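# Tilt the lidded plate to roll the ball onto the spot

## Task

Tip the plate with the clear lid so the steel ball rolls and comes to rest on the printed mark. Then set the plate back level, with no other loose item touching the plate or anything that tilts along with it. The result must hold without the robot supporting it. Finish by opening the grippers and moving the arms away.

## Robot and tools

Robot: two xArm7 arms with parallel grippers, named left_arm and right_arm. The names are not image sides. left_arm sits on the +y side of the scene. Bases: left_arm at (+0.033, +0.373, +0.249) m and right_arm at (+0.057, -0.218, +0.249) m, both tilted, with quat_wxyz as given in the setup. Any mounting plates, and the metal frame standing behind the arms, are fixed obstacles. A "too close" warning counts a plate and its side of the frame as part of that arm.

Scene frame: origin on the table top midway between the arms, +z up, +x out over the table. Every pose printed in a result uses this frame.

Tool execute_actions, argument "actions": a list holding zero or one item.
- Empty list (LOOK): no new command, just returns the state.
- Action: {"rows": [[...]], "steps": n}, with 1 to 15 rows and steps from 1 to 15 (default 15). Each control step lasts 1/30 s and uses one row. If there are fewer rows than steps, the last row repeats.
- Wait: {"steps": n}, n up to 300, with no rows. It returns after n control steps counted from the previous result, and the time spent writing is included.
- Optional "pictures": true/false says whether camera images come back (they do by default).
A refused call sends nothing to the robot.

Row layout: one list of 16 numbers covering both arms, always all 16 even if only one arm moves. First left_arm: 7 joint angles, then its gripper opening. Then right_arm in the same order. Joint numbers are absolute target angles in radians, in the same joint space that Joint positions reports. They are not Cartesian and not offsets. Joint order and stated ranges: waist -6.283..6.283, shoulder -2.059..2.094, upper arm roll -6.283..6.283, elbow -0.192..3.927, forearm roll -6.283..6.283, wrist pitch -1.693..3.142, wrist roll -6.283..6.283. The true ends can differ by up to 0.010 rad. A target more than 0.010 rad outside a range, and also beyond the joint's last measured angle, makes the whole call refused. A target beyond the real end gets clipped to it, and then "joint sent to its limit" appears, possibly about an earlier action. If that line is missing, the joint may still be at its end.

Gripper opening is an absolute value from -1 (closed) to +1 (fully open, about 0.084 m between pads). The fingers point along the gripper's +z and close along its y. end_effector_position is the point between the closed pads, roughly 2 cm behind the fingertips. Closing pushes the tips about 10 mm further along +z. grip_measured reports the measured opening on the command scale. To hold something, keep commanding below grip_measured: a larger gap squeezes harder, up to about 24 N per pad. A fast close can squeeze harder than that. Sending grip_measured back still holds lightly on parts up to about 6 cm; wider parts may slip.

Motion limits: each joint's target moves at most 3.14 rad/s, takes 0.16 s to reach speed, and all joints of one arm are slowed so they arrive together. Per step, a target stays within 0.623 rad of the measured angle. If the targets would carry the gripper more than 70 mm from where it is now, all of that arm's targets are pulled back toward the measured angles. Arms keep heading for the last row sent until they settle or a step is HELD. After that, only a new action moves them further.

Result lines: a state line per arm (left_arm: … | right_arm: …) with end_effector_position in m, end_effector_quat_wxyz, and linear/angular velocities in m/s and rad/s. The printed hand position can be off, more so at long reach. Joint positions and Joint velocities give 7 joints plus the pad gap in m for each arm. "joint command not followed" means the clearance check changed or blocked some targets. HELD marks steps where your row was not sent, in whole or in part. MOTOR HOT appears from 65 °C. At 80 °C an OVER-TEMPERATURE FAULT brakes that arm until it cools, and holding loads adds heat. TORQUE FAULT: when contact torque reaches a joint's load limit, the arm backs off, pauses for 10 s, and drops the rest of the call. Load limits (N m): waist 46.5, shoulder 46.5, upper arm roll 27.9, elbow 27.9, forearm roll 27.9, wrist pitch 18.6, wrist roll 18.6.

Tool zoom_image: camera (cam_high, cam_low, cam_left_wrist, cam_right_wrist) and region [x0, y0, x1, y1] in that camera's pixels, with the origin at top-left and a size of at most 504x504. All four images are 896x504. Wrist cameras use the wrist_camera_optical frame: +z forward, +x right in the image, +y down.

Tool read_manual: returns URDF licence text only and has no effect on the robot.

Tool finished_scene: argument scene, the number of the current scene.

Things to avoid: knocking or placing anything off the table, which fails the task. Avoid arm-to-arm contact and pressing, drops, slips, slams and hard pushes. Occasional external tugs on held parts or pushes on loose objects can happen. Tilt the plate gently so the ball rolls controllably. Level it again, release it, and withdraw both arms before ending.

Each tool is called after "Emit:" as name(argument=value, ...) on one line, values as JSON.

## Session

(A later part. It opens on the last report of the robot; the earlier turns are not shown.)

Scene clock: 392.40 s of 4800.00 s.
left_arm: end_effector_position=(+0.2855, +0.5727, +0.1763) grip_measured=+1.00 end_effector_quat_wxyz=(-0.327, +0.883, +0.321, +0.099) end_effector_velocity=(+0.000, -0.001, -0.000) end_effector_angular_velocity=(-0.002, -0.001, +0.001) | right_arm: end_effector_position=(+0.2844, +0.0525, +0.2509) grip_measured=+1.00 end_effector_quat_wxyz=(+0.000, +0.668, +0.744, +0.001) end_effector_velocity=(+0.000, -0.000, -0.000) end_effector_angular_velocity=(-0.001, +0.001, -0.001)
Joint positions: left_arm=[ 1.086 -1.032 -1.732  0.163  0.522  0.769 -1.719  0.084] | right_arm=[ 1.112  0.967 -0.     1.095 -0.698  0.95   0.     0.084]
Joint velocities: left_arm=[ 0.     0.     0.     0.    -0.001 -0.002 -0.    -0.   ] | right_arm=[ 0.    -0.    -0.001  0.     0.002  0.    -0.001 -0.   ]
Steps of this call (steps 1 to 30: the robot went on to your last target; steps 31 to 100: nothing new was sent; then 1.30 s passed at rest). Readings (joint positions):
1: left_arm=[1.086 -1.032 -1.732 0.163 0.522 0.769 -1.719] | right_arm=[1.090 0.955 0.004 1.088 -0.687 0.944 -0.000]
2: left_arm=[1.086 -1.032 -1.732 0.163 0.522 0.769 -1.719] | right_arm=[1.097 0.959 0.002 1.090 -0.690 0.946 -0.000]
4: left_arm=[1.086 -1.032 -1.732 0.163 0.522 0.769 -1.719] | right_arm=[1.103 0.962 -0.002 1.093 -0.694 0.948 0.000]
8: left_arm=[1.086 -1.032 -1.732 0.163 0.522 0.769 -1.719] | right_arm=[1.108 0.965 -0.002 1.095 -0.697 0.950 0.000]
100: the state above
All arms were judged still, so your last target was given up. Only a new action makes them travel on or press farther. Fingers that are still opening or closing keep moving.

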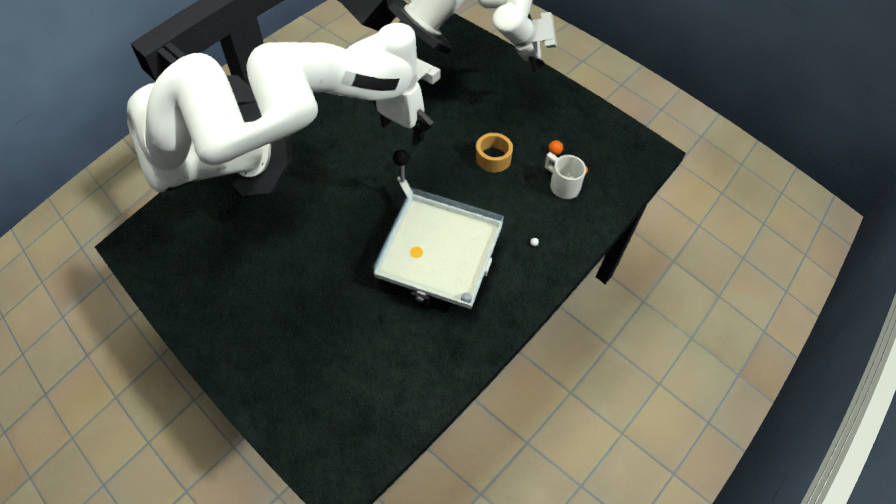

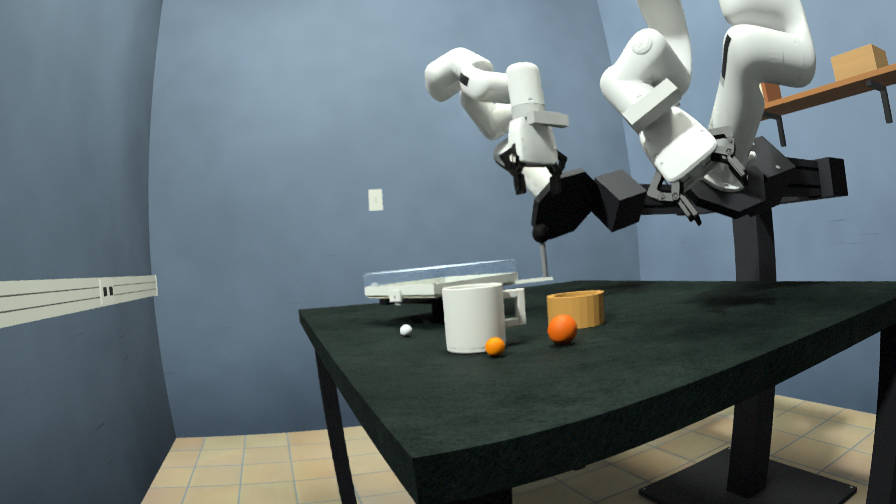

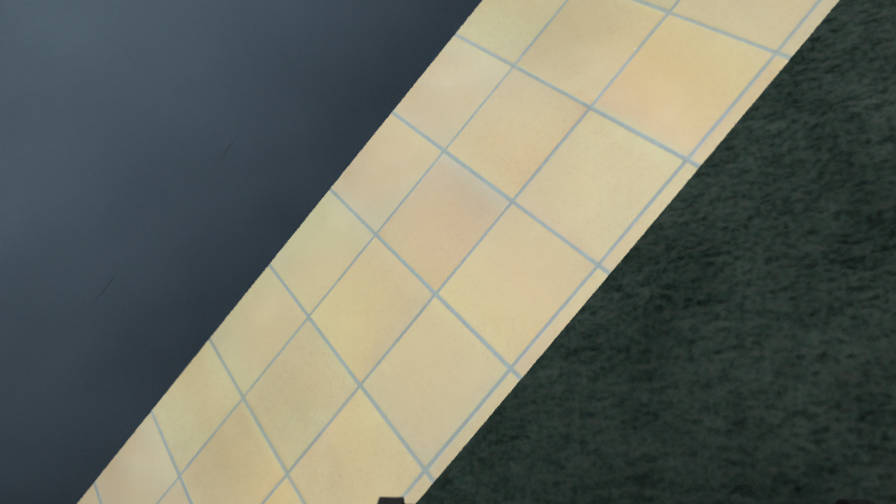

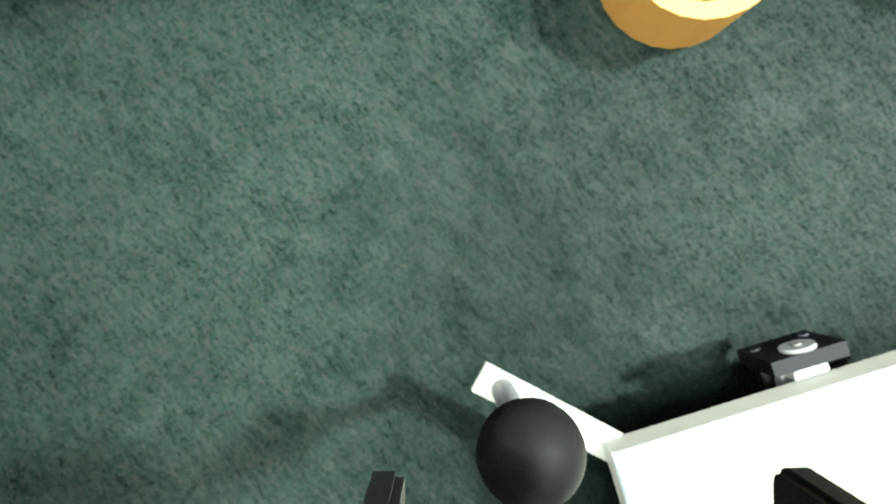

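Emit:
execute_actions(actions=[{"rows": [[1.086,-1.032,-1.732,0.163,0.522,0.769,-1.719,1, 0.946,1.1236,0,1.080,-0.960,0.830,0,1]], "steps": 15}], pictures=false)

Emit:
execute_actions(actions=[{"steps": 12}])

Scene clock: 445.73 s of 4800.00 s.
left_arm: end_effector_position=(+0.2855, +0.5727, +0.1763) grip_measured=+1.00 end_effector_quat_wxyz=(-0.327, +0.883, +0.321, +0.099) end_effector_velocity=(-0.000, +0.000, +0.000) end_effector_angular_velocity=(+0.001, +0.001, +0.001) | right_arm: end_effector_position=(+0.2824, +0.0491, +0.1588) grip_measured=+1.00 end_effector_quat_wxyz=(+0.000, +0.611, +0.792, +0.000) end_effector_velocity=(+0.004, +0.016, -0.005) end_effector_angular_velocity=(+0.055, -0.014, +0.041)
Joint positions: left_arm=[ 1.086 -1.032 -1.732  0.163  0.522  0.769 -1.719  0.084] | right_arm=[ 0.951  1.119  0.001  1.081 -0.953  0.833 -0.     0.084]
Joint velocities: left_arm=[-0.     0.     0.001 -0.    -0.     0.001  0.    -0.   ] | right_arm=[-0.036  0.025  0.014  0.019 -0.077 -0.041  0.     0.   ]
Steps of this call (steps 1 to 90: nothing new was sent; then 49.83 s passed at rest; steps 91 to 105: all 15 steps of this action). Readings (joint positions):
91: left_arm=[1.086 -1.032 -1.732 0.163 0.522 0.769 -1.719] | right_arm=[1.112 0.967 0.000 1.095 -0.698 0.950 0.000]
92: left_arm=[1.086 -1.032 -1.732 0.163 0.522 0.769 -1.719] | right_arm=[1.110 0.969 0.001 1.095 -0.702 0.948 0.000]
94: left_arm=[1.086 -1.032 -1.732 0.163 0.522 0.769 -1.719] | right_arm=[1.086 0.990 0.005 1.097 -0.744 0.928 0.000]
98: left_arm=[1.086 -1.032 -1.732 0.163 0.522 0.769 -1.719] | right_arm=[0.999 1.074 -0.004 1.083 -0.873 0.871 0.000]
105: the state above

Scene clock: 446.13 s of 4800.00 s.
left_arm: end_effector_position=(+0.2855, +0.5727, +0.1763) grip_measured=+1.00 end_effector_quat_wxyz=(-0.327, +0.883, +0.321, +0.099) end_effector_velocity=(-0.000, -0.000, -0.000) end_effector_angular_velocity=(-0.001, +0.000, +0.002) | right_arm: end_effector_position=(+0.2822, +0.0487, +0.1563) grip_measured=+1.00 end_effector_quat_wxyz=(-0.000, +0.609, +0.793, -0.000) end_effector_velocity=(-0.000, -0.001, -0.002) end_effector_angular_velocity=(-0.002, +0.003, -0.001)
Joint positions: left_arm=[ 1.086 -1.032 -1.732  0.163  0.522  0.769 -1.719  0.084] | right_arm=[ 0.946  1.123  0.     1.08  -0.96   0.83   0.     0.084]
Joint velocities: left_arm=[-0.     0.     0.001 -0.    -0.002 -0.001  0.    -0.   ] | right_arm=[-0.002  0.002 -0.001 -0.     0.    -0.001 -0.    -0.   ]
Steps of this call (steps 1 to 12: the robot went on to your last target). Readings (joint positions):
1: left_arm=[1.086 -1.032 -1.732 0.163 0.522 0.769 -1.719] | right_arm=[0.950 1.120 0.001 1.081 -0.955 0.832 0.000]
2: left_arm=[1.086 -1.032 -1.732 0.163 0.522 0.769 -1.719] | right_arm=[0.949 1.121 0.001 1.081 -0.956 0.831 0.000]
4: left_arm=[1.086 -1.032 -1.732 0.163 0.522 0.769 -1.719] | right_arm=[0.948 1.122 0.001 1.081 -0.958 0.831 0.000]
8: left_arm=[1.086 -1.032 -1.732 0.163 0.522 0.769 -1.719] | right_arm=[0.947 1.123 0.000 1.080 -0.959 0.830 0.000]
12: the state above

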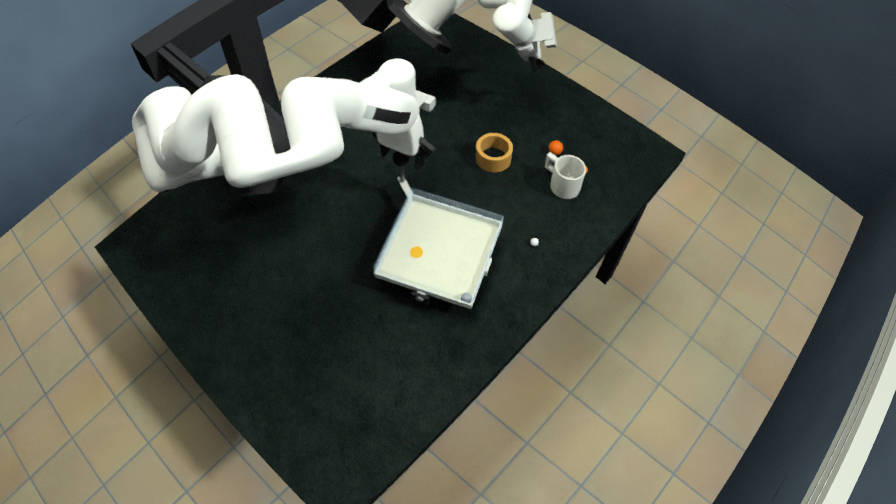

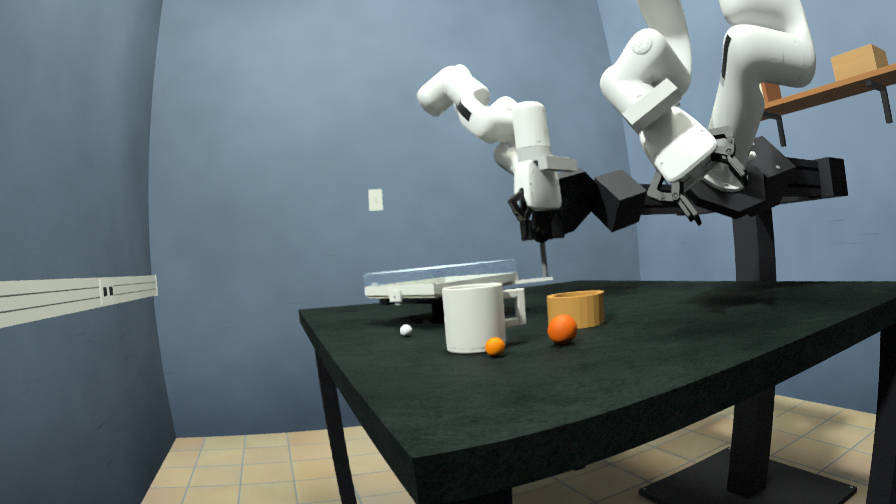

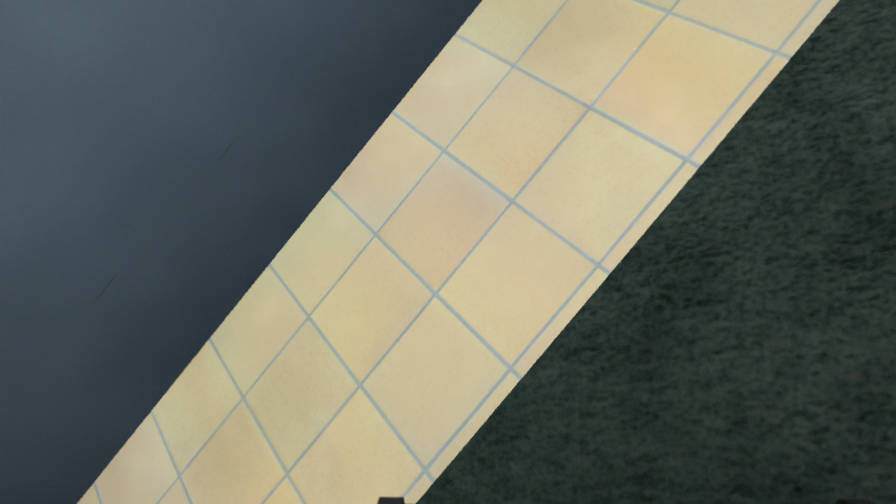

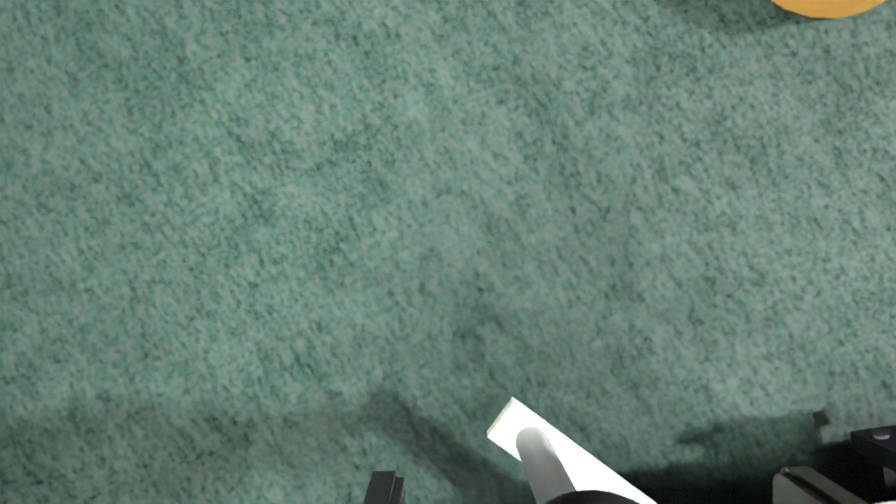

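Emit:
execute_actions(actions=[{"rows": [[1.086,-1.032,-1.732,0.163,0.522,0.769,-1.719,1, 0.946,1.1236,0,1.080,-0.960,0.830,0,0.7],[1.086,-1.032,-1.732,0.163,0.522,0.769,-1.719,1, 0.946,1.1236,0,1.080,-0.960,0.830,0,0.5],[1.086,-1.032,-1.732,0.163,0.522,0.769,-1.719,1, 0.946,1.1236,0,1.080,-0.960,0.830,0,0.3],[1.086,-1.032,-1.732,0.163,0.522,0.769,-1.719,1, 0.946,1.1236,0,1.080,-0.960,0.830,0,0.2],[1.086,-1.032,-1.732,0.163,0.522,0.769,-1.719,1, 0.946,1.1236,0,1.080,-0.960,0.830,0,0.1],[1.086,-1.032,-1.732,0.163,0.522,0.769,-1.719,1, 0.946,1.1236,0,1.080,-0.960,0.830,0,0.05],[1.086,-1.032,-1.732,0.163,0.522,0.769,-1.719,1, 0.946,1.1236,0,1.080,-0.960,0.830,0,0.0],[1.086,-1.032,-1.732,0.163,0.522,0.769,-1.719,1, 0.946,1.1236,0,1.080,-0.960,0.830,0,-0.05],[1.086,-1.032,-1.732,0.163,0.522,0.769,-1.719,1, 0.946,1.1236,0,1.080,-0.960,0.830,0,-0.1],[1.086,-1.032,-1.732,0.163,0.522,0.769,-1.719,1, 0.946,1.1236,0,1.080,-0.960,0.830,0,-0.15],[1.086,-1.032,-1.732,0.163,0.522,0.769,-1.719,1, 0.946,1.1236,0,1.080,-0.960,0.830,0,-0.2],[1.086,-1.032,-1.732,0.163,0.522,0.769,-1.719,1, 0.946,1.1236,0,1.080,-0.960,0.830,0,-0.25],[1.086,-1.032,-1.732,0.163,0.522,0.769,-1.719,1, 0.946,1.1236,0,1.080,-0.960,0.830,0,-0.3]], "steps": 15}])

Scene clock: 539.73 s of 4800.00 s.
left_arm: end_effector_position=(+0.2855, +0.5727, +0.1763) grip_measured=+1.00 end_effector_quat_wxyz=(-0.327, +0.883, +0.321, +0.099) end_effector_velocity=(-0.000, -0.000, +0.000) end_effector_angular_velocity=(+0.001, +0.000, -0.002) | right_arm: end_effector_position=(+0.2817, +0.0485, +0.1560) grip_measured=-0.12 end_effector_quat_wxyz=(-0.000, +0.609, +0.793, -0.000) end_effector_velocity=(+0.001, +0.001, +0.000) end_effector_angular_velocity=(+0.001, -0.002, +0.001)
Joint positions: left_arm=[ 1.086 -1.032 -1.732  0.163  0.522  0.769 -1.719  0.084] | right_arm=[ 0.946  1.124  0.     1.08  -0.96   0.83   0.     0.039]
Joint velocities: left_arm=[-0.001 -0.    -0.002 -0.    -0.     0.001 -0.    -0.   ] | right_arm=[ 0.001  0.    -0.     0.001 -0.002  0.     0.     0.   ]
Steps of this call (steps 1 to 15: the robot went on to your last target; steps 16 to 90: nothing new was sent; then 90.10 s passed at rest; steps 91 to 105: all 15 steps of this action). Readings (joint positions):
91: left_arm=[1.086 -1.032 -1.732 0.163 0.522 0.769 -1.719] | right_arm=[0.946 1.124 0.000 1.080 -0.960 0.830 -0.000]
92: left_arm=[1.086 -1.032 -1.732 0.163 0.522 0.769 -1.719] | right_arm=[0.946 1.124 0.000 1.080 -0.960 0.830 0.000]
94: left_arm=[1.086 -1.032 -1.732 0.163 0.522 0.769 -1.719] | right_arm=[0.946 1.124 0.000 1.080 -0.960 0.830 0.000]
98: left_arm=[1.086 -1.032 -1.732 0.163 0.522 0.769 -1.719] | right_arm=[0.946 1.124 -0.000 1.080 -0.960 0.830 0.000]
105: the state above

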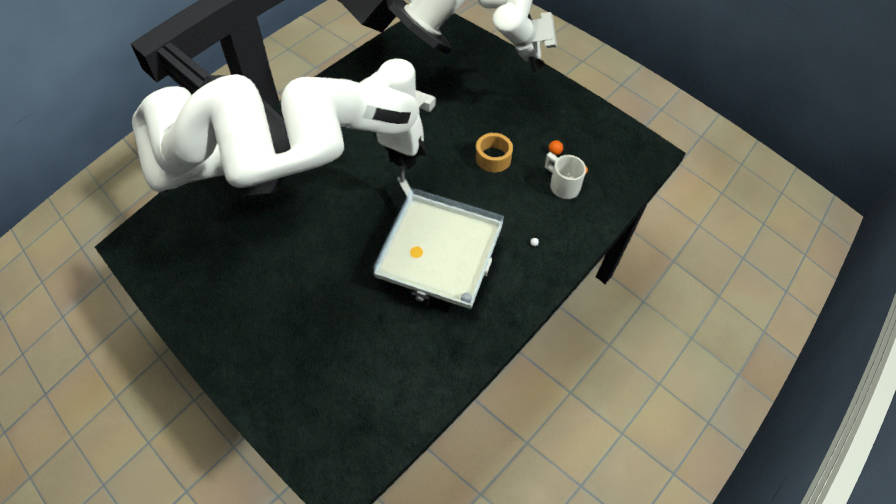

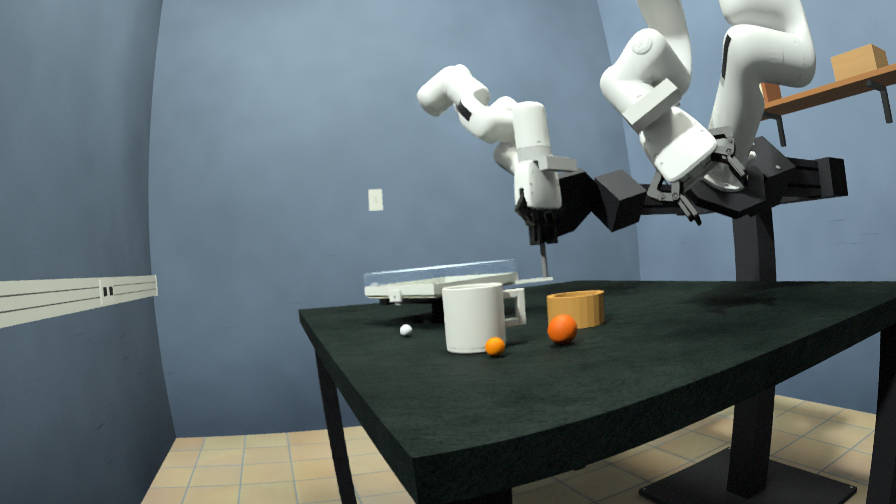

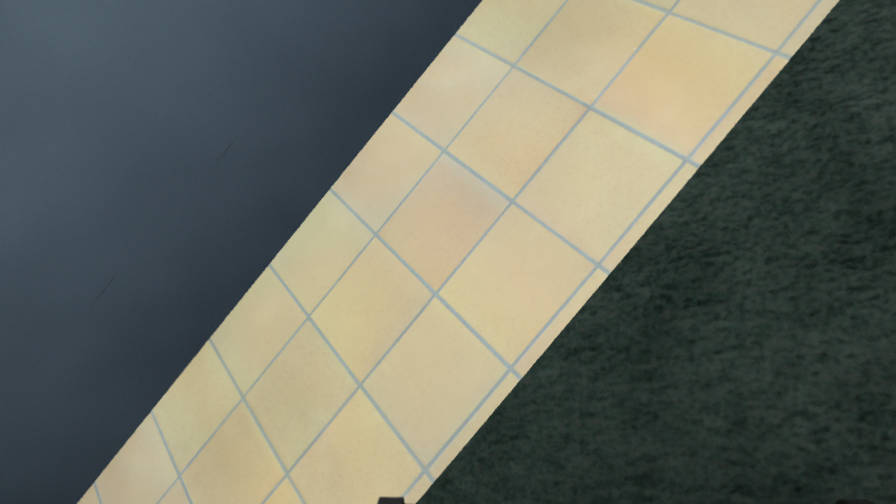

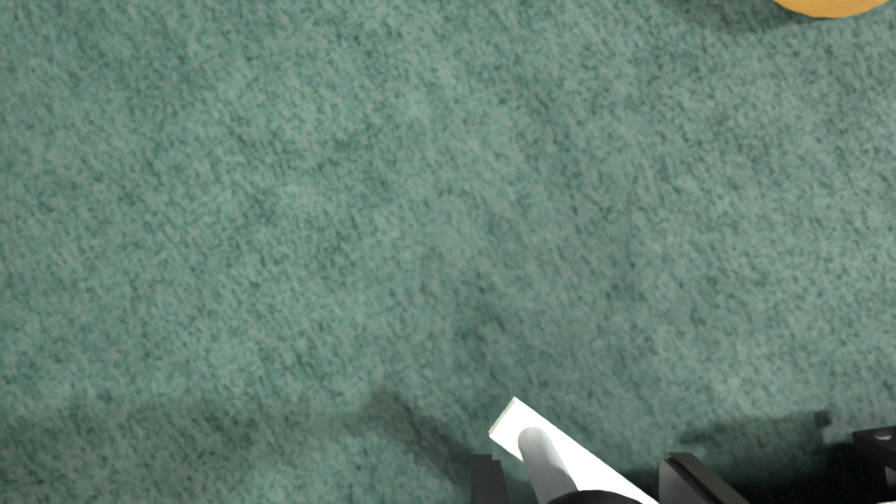

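Emit:
execute_actions(actions=[{"rows": [[1.086,-1.032,-1.732,0.163,0.522,0.769,-1.719,1, 0.9505,1.1351,0,1.0827,-0.9773,0.8333,0.0199,-0.3],[1.086,-1.032,-1.732,0.163,0.522,0.769,-1.719,1, 0.9505,1.1351,0,1.0827,-0.9773,0.8333,0.0199,-0.3],[1.086,-1.032,-1.732,0.163,0.522,0.769,-1.719,1, 0.9505,1.1351,0,1.0827,-0.9773,0.8333,0.0199,-0.3],[1.086,-1.032,-1.732,0.163,0.522,0.769,-1.719,1, 0.9549,1.1466,0,1.0855,-0.9947,0.8366,0.0398,-0.3],[1.086,-1.032,-1.732,0.163,0.522,0.769,-1.719,1, 0.9549,1.1466,0,1.0855,-0.9947,0.8366,0.0398,-0.3],[1.086,-1.032,-1.732,0.163,0.522,0.769,-1.719,1, 0.9549,1.1466,0,1.0855,-0.9947,0.8366,0.0398,-0.3],[1.086,-1.032,-1.732,0.163,0.522,0.769,-1.719,1, 0.9594,1.1581,0,1.0882,-1.0120,0.8399,0.0597,-0.3]], "steps": 15}])

Scene clock: 567.57 s of 4800.00 s.
left_arm: end_effector_position=(+0.2855, +0.5727, +0.1763) grip_measured=+1.00 end_effector_quat_wxyz=(-0.327, +0.883, +0.321, +0.099) end_effector_velocity=(-0.000, -0.000, -0.000) end_effector_angular_velocity=(-0.001, -0.001, +0.001) | right_arm: end_effector_position=(+0.2786, +0.0501, +0.1469) grip_measured=-0.12 end_effector_quat_wxyz=(+0.019, +0.609, +0.793, +0.006) end_effector_velocity=(-0.001, +0.000, -0.004) end_effector_angular_velocity=(-0.006, -0.020, -0.002)
Joint positions: left_arm=[ 1.086 -1.032 -1.732  0.163  0.522  0.769 -1.719  0.084] | right_arm=[ 0.959  1.157 -0.     1.088 -1.01   0.84   0.057  0.039]
Joint velocities: left_arm=[ 0.    -0.     0.    -0.001 -0.    -0.002 -0.001  0.   ] | right_arm=[ 0.006  0.014 -0.     0.003 -0.025  0.006  0.03  -0.   ]
Steps of this call (steps 1 to 15: the robot went on to your last target; steps 16 to 90: nothing new was sent; then 24.33 s passed at rest; steps 91 to 105: all 15 steps of this action). Readings (joint positions):
91: left_arm=[1.086 -1.032 -1.732 0.163 0.522 0.769 -1.719] | right_arm=[0.946 1.124 0.000 1.080 -0.960 0.830 0.000]
92: left_arm=[1.086 -1.032 -1.732 0.163 0.522 0.769 -1.719] | right_arm=[0.946 1.125 0.000 1.080 -0.962 0.830 0.003]
94: left_arm=[1.086 -1.032 -1.732 0.163 0.522 0.769 -1.719] | right_arm=[0.948 1.129 0.000 1.082 -0.968 0.831 0.010]
98: left_arm=[1.086 -1.032 -1.732 0.163 0.522 0.769 -1.719] | right_arm=[0.953 1.142 -0.000 1.085 -0.988 0.835 0.032]
105: the state above

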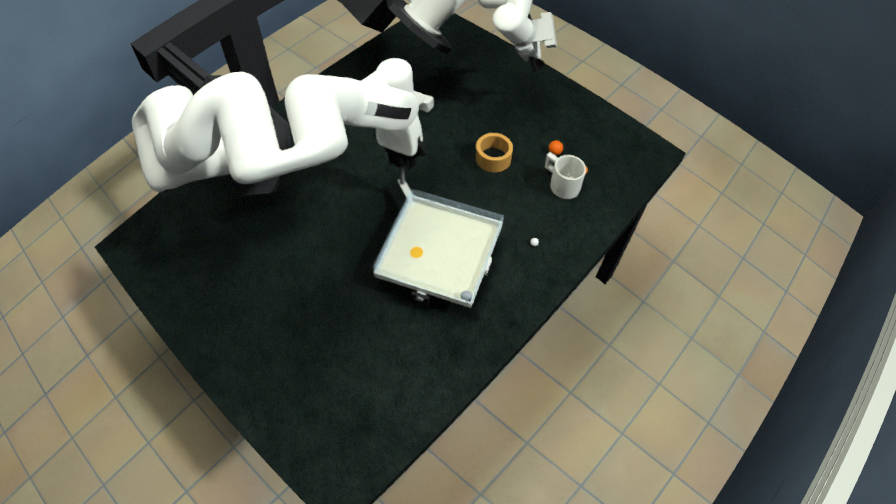

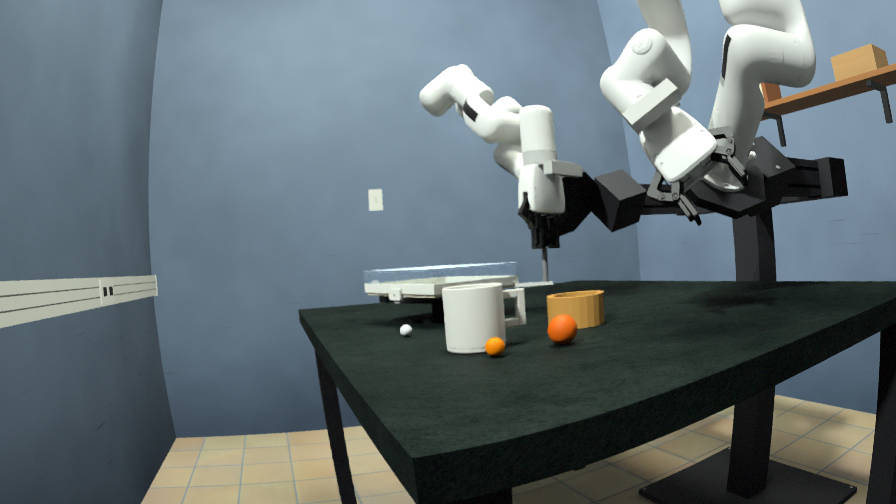

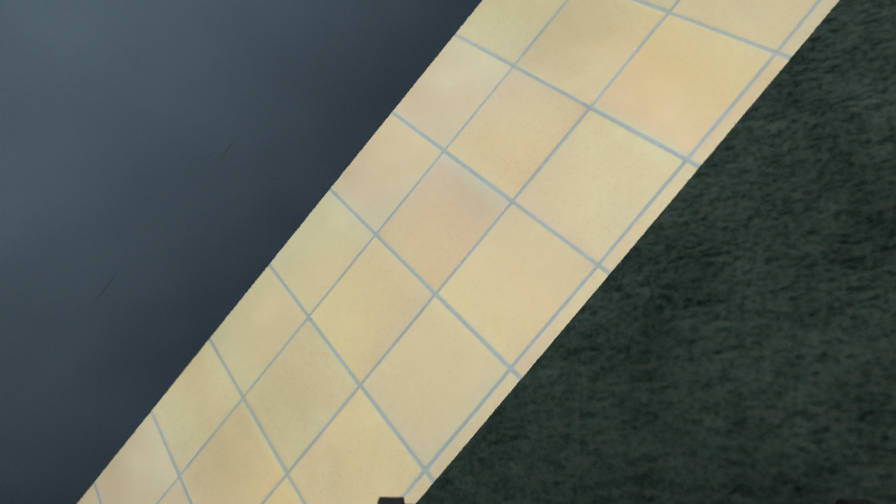

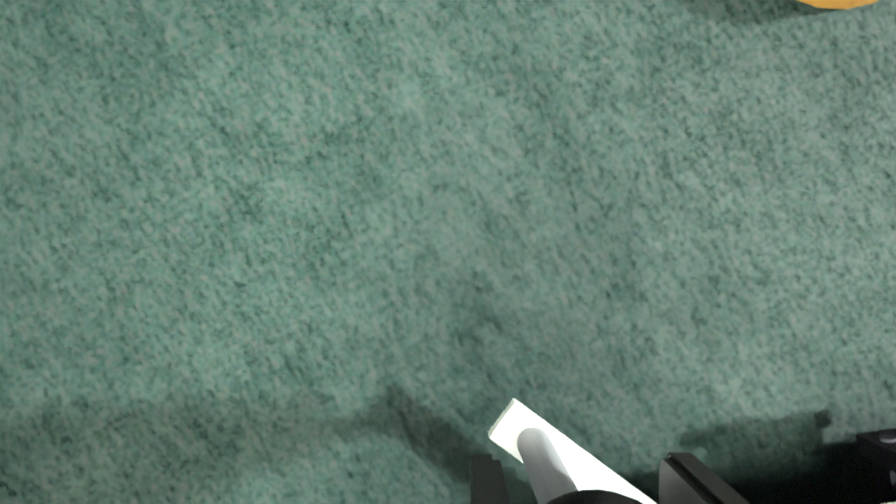

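Emit:
zoom_image(camera="cam_low", region=[355, 240, 565, 320])

Emit:
execute_actions(actions=[], pictures=true)

Region (355, 240, 565, 320) of cam_low's 896x504 image, scaled by 2.400, with more detail than that image has; it fills the top 192 rows of this view, and the rest is white.

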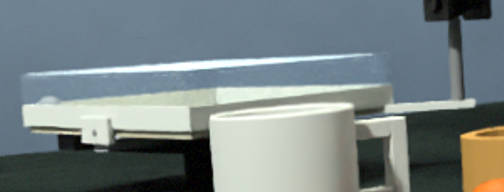

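Scene clock: 574.90 s of 4800.00 s.
left_arm: end_effector_position=(+0.2855, +0.5727, +0.1763) grip_measured=+1.00 end_effector_quat_wxyz=(-0.327, +0.883, +0.321, +0.099) end_effector_velocity=(-0.000, +0.000, +0.000) end_effector_angular_velocity=(+0.001, +0.001, -0.001) | right_arm: end_effector_position=(+0.2781, +0.0502, +0.1465) grip_measured=-0.12 end_effector_quat_wxyz=(+0.020, +0.609, +0.793, +0.006) end_effector_velocity=(+0.001, -0.000, -0.001) end_effector_angular_velocity=(-0.001, +0.000, -0.002)
Joint positions: left_arm=[ 1.086 -1.032 -1.732  0.163  0.522  0.769 -1.719  0.084] | right_arm=[ 0.959  1.158 -0.     1.088 -1.012  0.84   0.06   0.039]
Joint velocities: left_arm=[-0.     0.    -0.    -0.     0.     0.002  0.     0.   ] | right_arm=[-0.     0.    -0.002 -0.     0.001 -0.001  0.    -0.   ]
Steps of this call (steps 1 to 15: the robot went on to your last target; steps 16 to 160: nothing new was sent; then 2.00 s passed at rest). Readings (joint positions):
1: left_arm=[1.086 -1.032 -1.732 0.163 0.522 0.769 -1.719] | right_arm=[0.959 1.157 -0.000 1.088 -1.010 0.840 0.058]
2: left_arm=[1.086 -1.032 -1.732 0.163 0.522 0.769 -1.719] | right_arm=[0.959 1.157 -0.000 1.088 -1.011 0.840 0.058]
4: left_arm=[1.086 -1.032 -1.732 0.163 0.522 0.769 -1.719] | right_arm=[0.959 1.158 -0.000 1.088 -1.011 0.840 0.059]
8: left_arm=[1.086 -1.032 -1.732 0.163 0.522 0.769 -1.719] | right_arm=[0.959 1.158 -0.000 1.088 -1.012 0.840 0.060]
160: the state above
All arms were judged still, so your last target was given up. Only a new action makes them travel on or press farther. Fingers that are still opening or closing keep moving.

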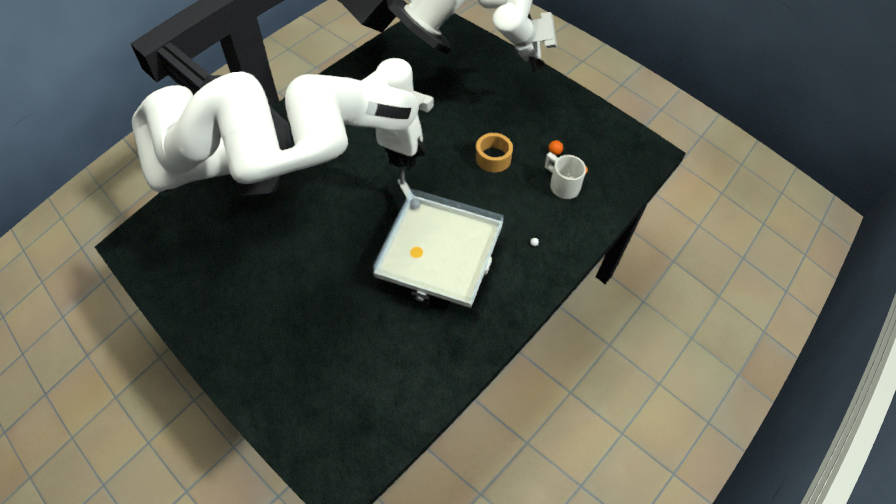

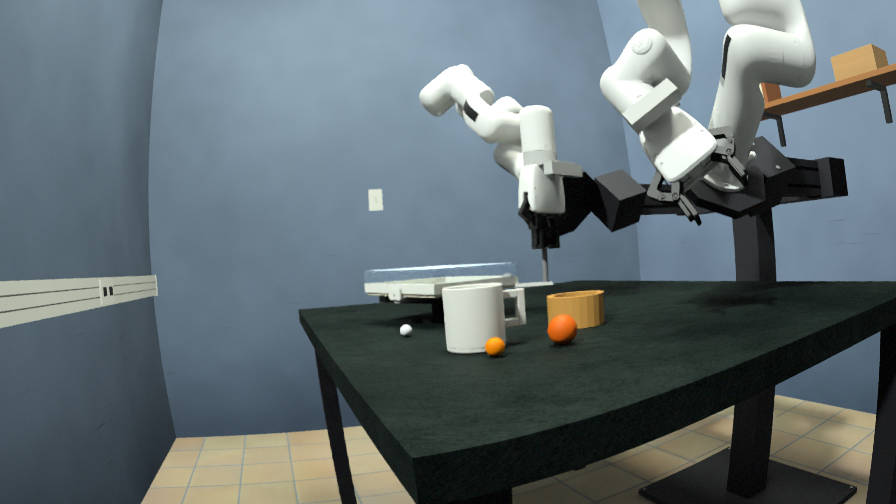

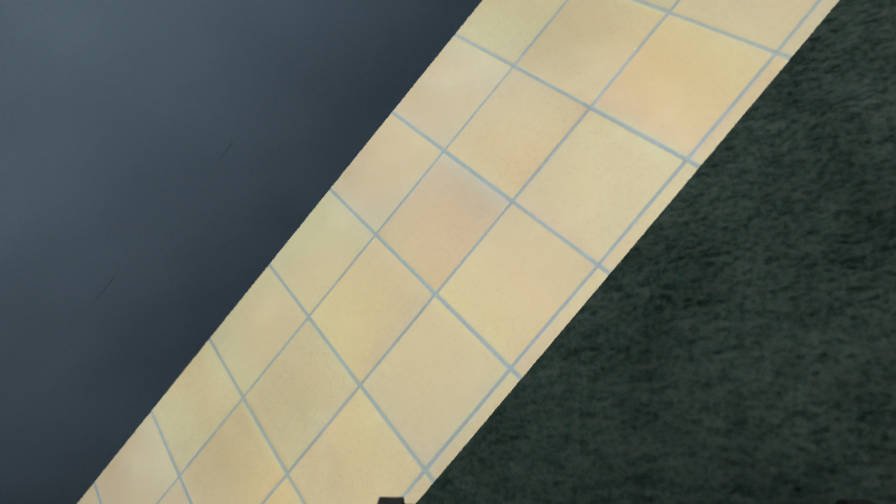

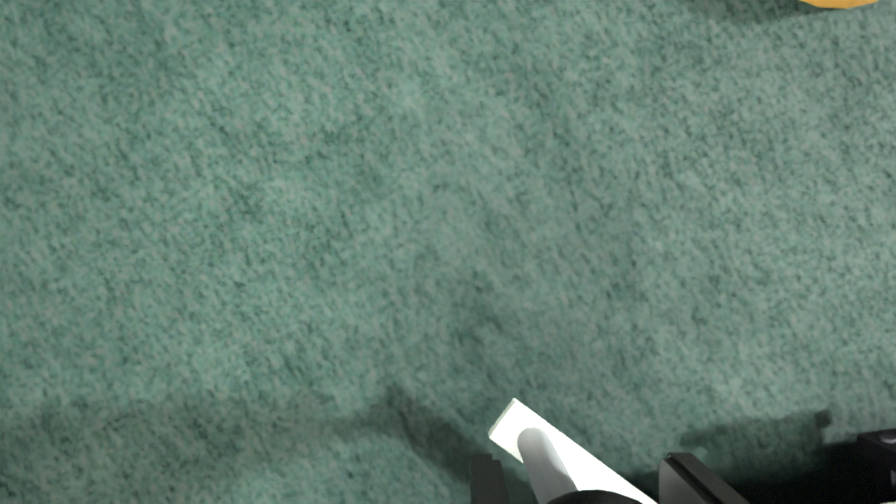

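Emit:
execute_actions(actions=[{"rows": [[1.086,-1.032,-1.732,0.163,0.522,0.769,-1.719,1, 0.9599,1.1568,0,1.1029,-0.9727,0.8519,0.0238,-0.3]], "steps": 15}], pictures=false)

Emit:
zoom_image(camera="cam_high", region=[360, 175, 520, 320])

Emit:
execute_actions(actions=[{"steps": 30}], pictures=false)

Emit:
zoom_image(camera="cam_high", region=[360, 175, 520, 320])

Scene clock: 597.63 s of 4800.00 s.
left_arm: end_effector_position=(+0.2855, +0.5727, +0.1763) grip_measured=+1.00 end_effector_quat_wxyz=(-0.327, +0.883, +0.321, +0.099) end_effector_velocity=(+0.000, +0.000, +0.000) end_effector_angular_velocity=(+0.001, +0.000, -0.004) | right_arm: end_effector_position=(+0.2798, +0.0508, +0.1495) grip_measured=-0.12 end_effector_quat_wxyz=(+0.016, +0.609, +0.793, -0.003) end_effector_velocity=(+0.001, +0.000, +0.000) end_effector_angular_velocity=(-0.001, +0.001, -0.000)
Joint positions: left_arm=[ 1.086 -1.032 -1.732  0.163  0.522  0.769 -1.719  0.084] | right_arm=[ 0.96   1.157  0.     1.102 -0.973  0.852  0.024  0.039]
Joint velocities: left_arm=[-0.    -0.     0.    -0.     0.004 -0.     0.001  0.   ] | right_arm=[-0.    -0.    -0.001  0.002  0.004  0.001 -0.005 -0.   ]
Steps of this call (steps 1 to 90: nothing new was sent; then 19.23 s passed at rest; steps 91 to 105: all 15 steps of this action). Readings (joint positions):
91: left_arm=[1.086 -1.032 -1.732 0.163 0.522 0.769 -1.719] | right_arm=[0.959 1.158 0.000 1.088 -1.012 0.840 0.059]
92: left_arm=[1.086 -1.032 -1.732 0.163 0.522 0.769 -1.719] | right_arm=[0.959 1.158 -0.000 1.089 -1.008 0.841 0.056]
94: left_arm=[1.086 -1.032 -1.732 0.163 0.522 0.769 -1.719] | right_arm=[0.960 1.158 -0.000 1.094 -0.994 0.845 0.043]
98: left_arm=[1.086 -1.032 -1.732 0.163 0.522 0.769 -1.719] | right_arm=[0.960 1.157 0.000 1.101 -0.978 0.850 0.029]
105: the state above

Region (360, 175, 520, 320) of cam_high's 896x504 image, scaled by 3.150, with more detail than that image has; it fills the top 457 rows of this view, and the rest is white.

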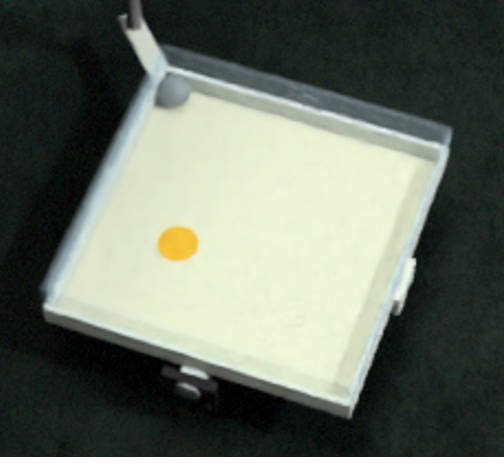

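Scene clock: 598.63 s of 4800.00 s.
left_arm: end_effector_position=(+0.2855, +0.5727, +0.1763) grip_measured=+1.00 end_effector_quat_wxyz=(-0.327, +0.883, +0.321, +0.099) end_effector_velocity=(-0.000, -0.000, -0.000) end_effector_angular_velocity=(+0.000, +0.000, -0.002) | right_arm: end_effector_position=(+0.2799, +0.0509, +0.1497) grip_measured=-0.12 end_effector_quat_wxyz=(+0.016, +0.609, +0.793, -0.003) end_effector_velocity=(+0.000, -0.000, -0.000) end_effector_angular_velocity=(-0.000, -0.001, +0.001)
Joint positions: left_arm=[ 1.086 -1.032 -1.732  0.163  0.522  0.769 -1.719  0.084] | right_arm=[ 0.96   1.157  0.     1.103 -0.973  0.852  0.024  0.039]
Joint velocities: left_arm=[-0.     0.    -0.001 -0.001  0.001 -0.     0.    -0.   ] | right_arm=[ 0.    -0.    -0.    -0.    -0.001 -0.    -0.001  0.   ]
Steps of this call (steps 1 to 15: the robot went on to your last target; steps 16 to 30: nothing new was sent). Readings (joint positions):
1: left_arm=[1.086 -1.032 -1.732 0.163 0.522 0.769 -1.719] | right_arm=[0.960 1.157 0.000 1.102 -0.973 0.852 0.024]
2: left_arm=[1.086 -1.032 -1.732 0.163 0.522 0.769 -1.719] | right_arm=[0.960 1.157 0.000 1.103 -0.973 0.852 0.024]
4: left_arm=[1.086 -1.032 -1.732 0.163 0.522 0.769 -1.719] | right_arm=[0.960 1.157 0.000 1.103 -0.973 0.852 0.024]
8: left_arm=[1.086 -1.032 -1.732 0.163 0.522 0.769 -1.719] | right_arm=[0.960 1.157 0.000 1.103 -0.973 0.852 0.024]
30: the state above
All arms were judged still, so your last target was given up. Only a new action makes them travel on or press farther. Fingers that are still opening or closing keep moving.

Region (360, 175, 520, 320) of cam_high's 896x504 image, scaled by 3.150, with more detail than that image has; it fills the top 457 rows of this view, and the rest is white.

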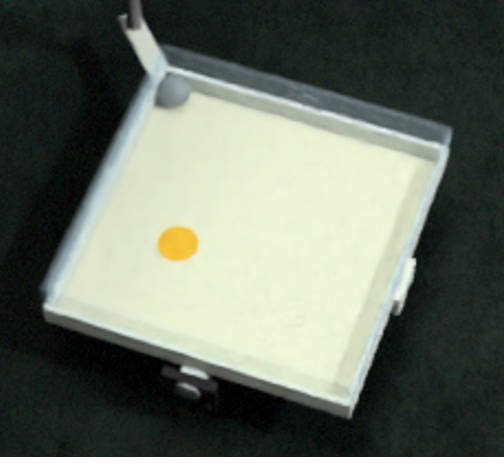

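Emit:
execute_actions(actions=[], pictures=true)

Scene clock: 604.33 s of 4800.00 s.
left_arm: end_effector_position=(+0.2855, +0.5727, +0.1763) grip_measured=+1.00 end_effector_quat_wxyz=(-0.327, +0.883, +0.321, +0.099) end_effector_velocity=(-0.000, -0.000, -0.000) end_effector_angular_velocity=(-0.000, +0.000, +0.000) | right_arm: end_effector_position=(+0.2800, +0.0509, +0.1497) grip_measured=-0.12 end_effector_quat_wxyz=(+0.016, +0.609, +0.793, -0.003) end_effector_velocity=(+0.000, -0.000, -0.000) end_effector_angular_velocity=(-0.000, -0.001, +0.001)
Joint positions: left_arm=[ 1.086 -1.032 -1.732  0.163  0.522  0.769 -1.719  0.084] | right_arm=[ 0.96   1.157  0.     1.103 -0.973  0.852  0.024  0.039]
Joint velocities: left_arm=[ 0.    -0.    -0.002 -0.    -0.002 -0.    -0.     0.   ] | right_arm=[ 0.     0.    -0.     0.    -0.001  0.     0.    -0.   ]
Steps of this call (steps 1 to 90: nothing new was sent; then 2.70 s passed at rest). Readings (joint positions):
1: left_arm=[1.086 -1.032 -1.732 0.163 0.522 0.769 -1.719] | right_arm=[0.960 1.157 0.000 1.103 -0.973 0.852 0.024]
2: left_arm=[1.086 -1.032 -1.732 0.163 0.522 0.769 -1.719] | right_arm=[0.960 1.157 0.000 1.103 -0.973 0.852 0.024]
4: left_arm=[1.086 -1.032 -1.732 0.163 0.522 0.769 -1.719] | right_arm=[0.960 1.157 0.000 1.103 -0.973 0.852 0.024]
8: left_arm=[1.086 -1.032 -1.732 0.163 0.522 0.769 -1.719] | right_arm=[0.960 1.157 0.000 1.103 -0.973 0.852 0.024]
90: the state above

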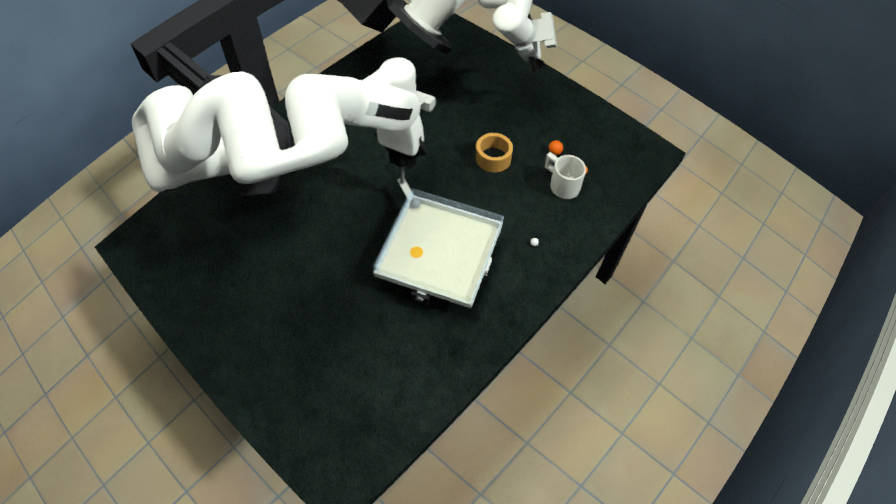

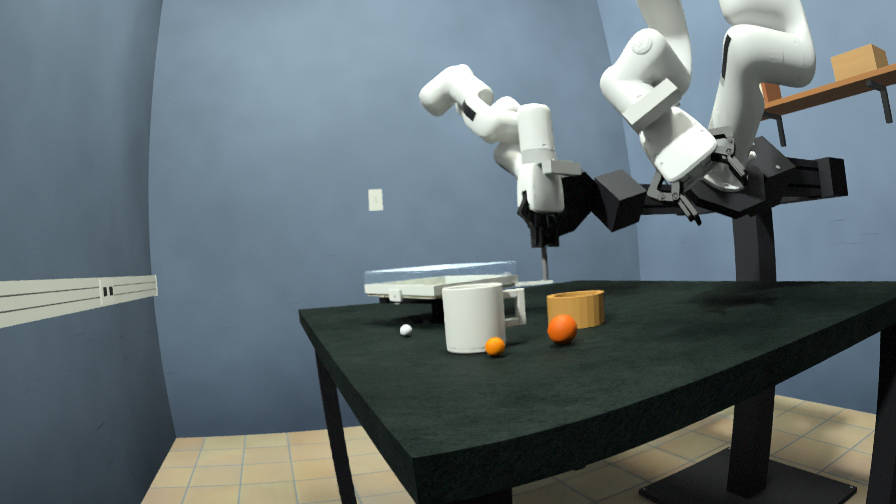

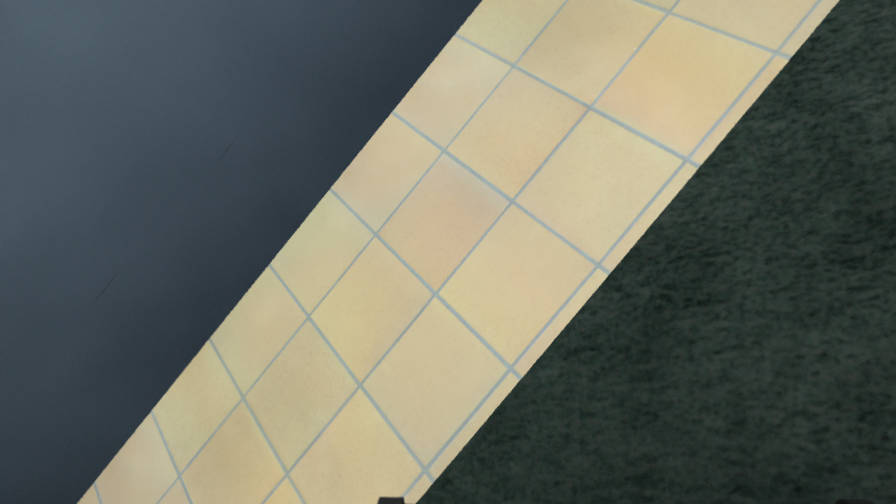

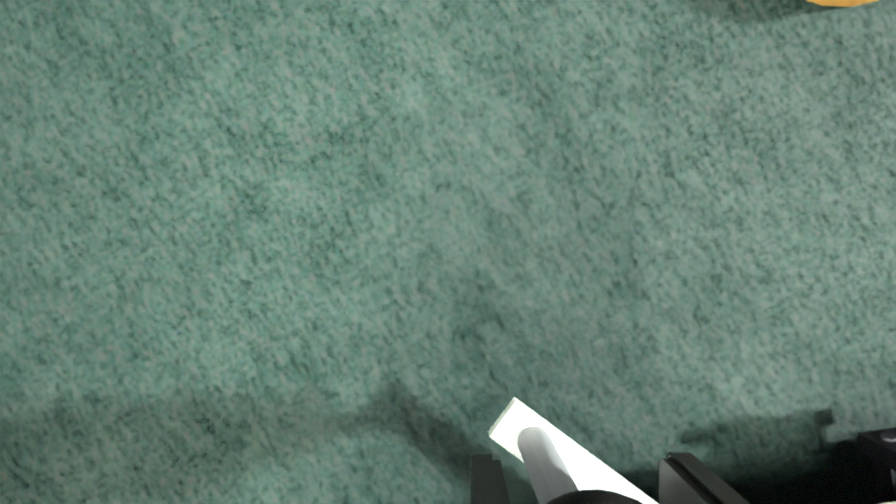

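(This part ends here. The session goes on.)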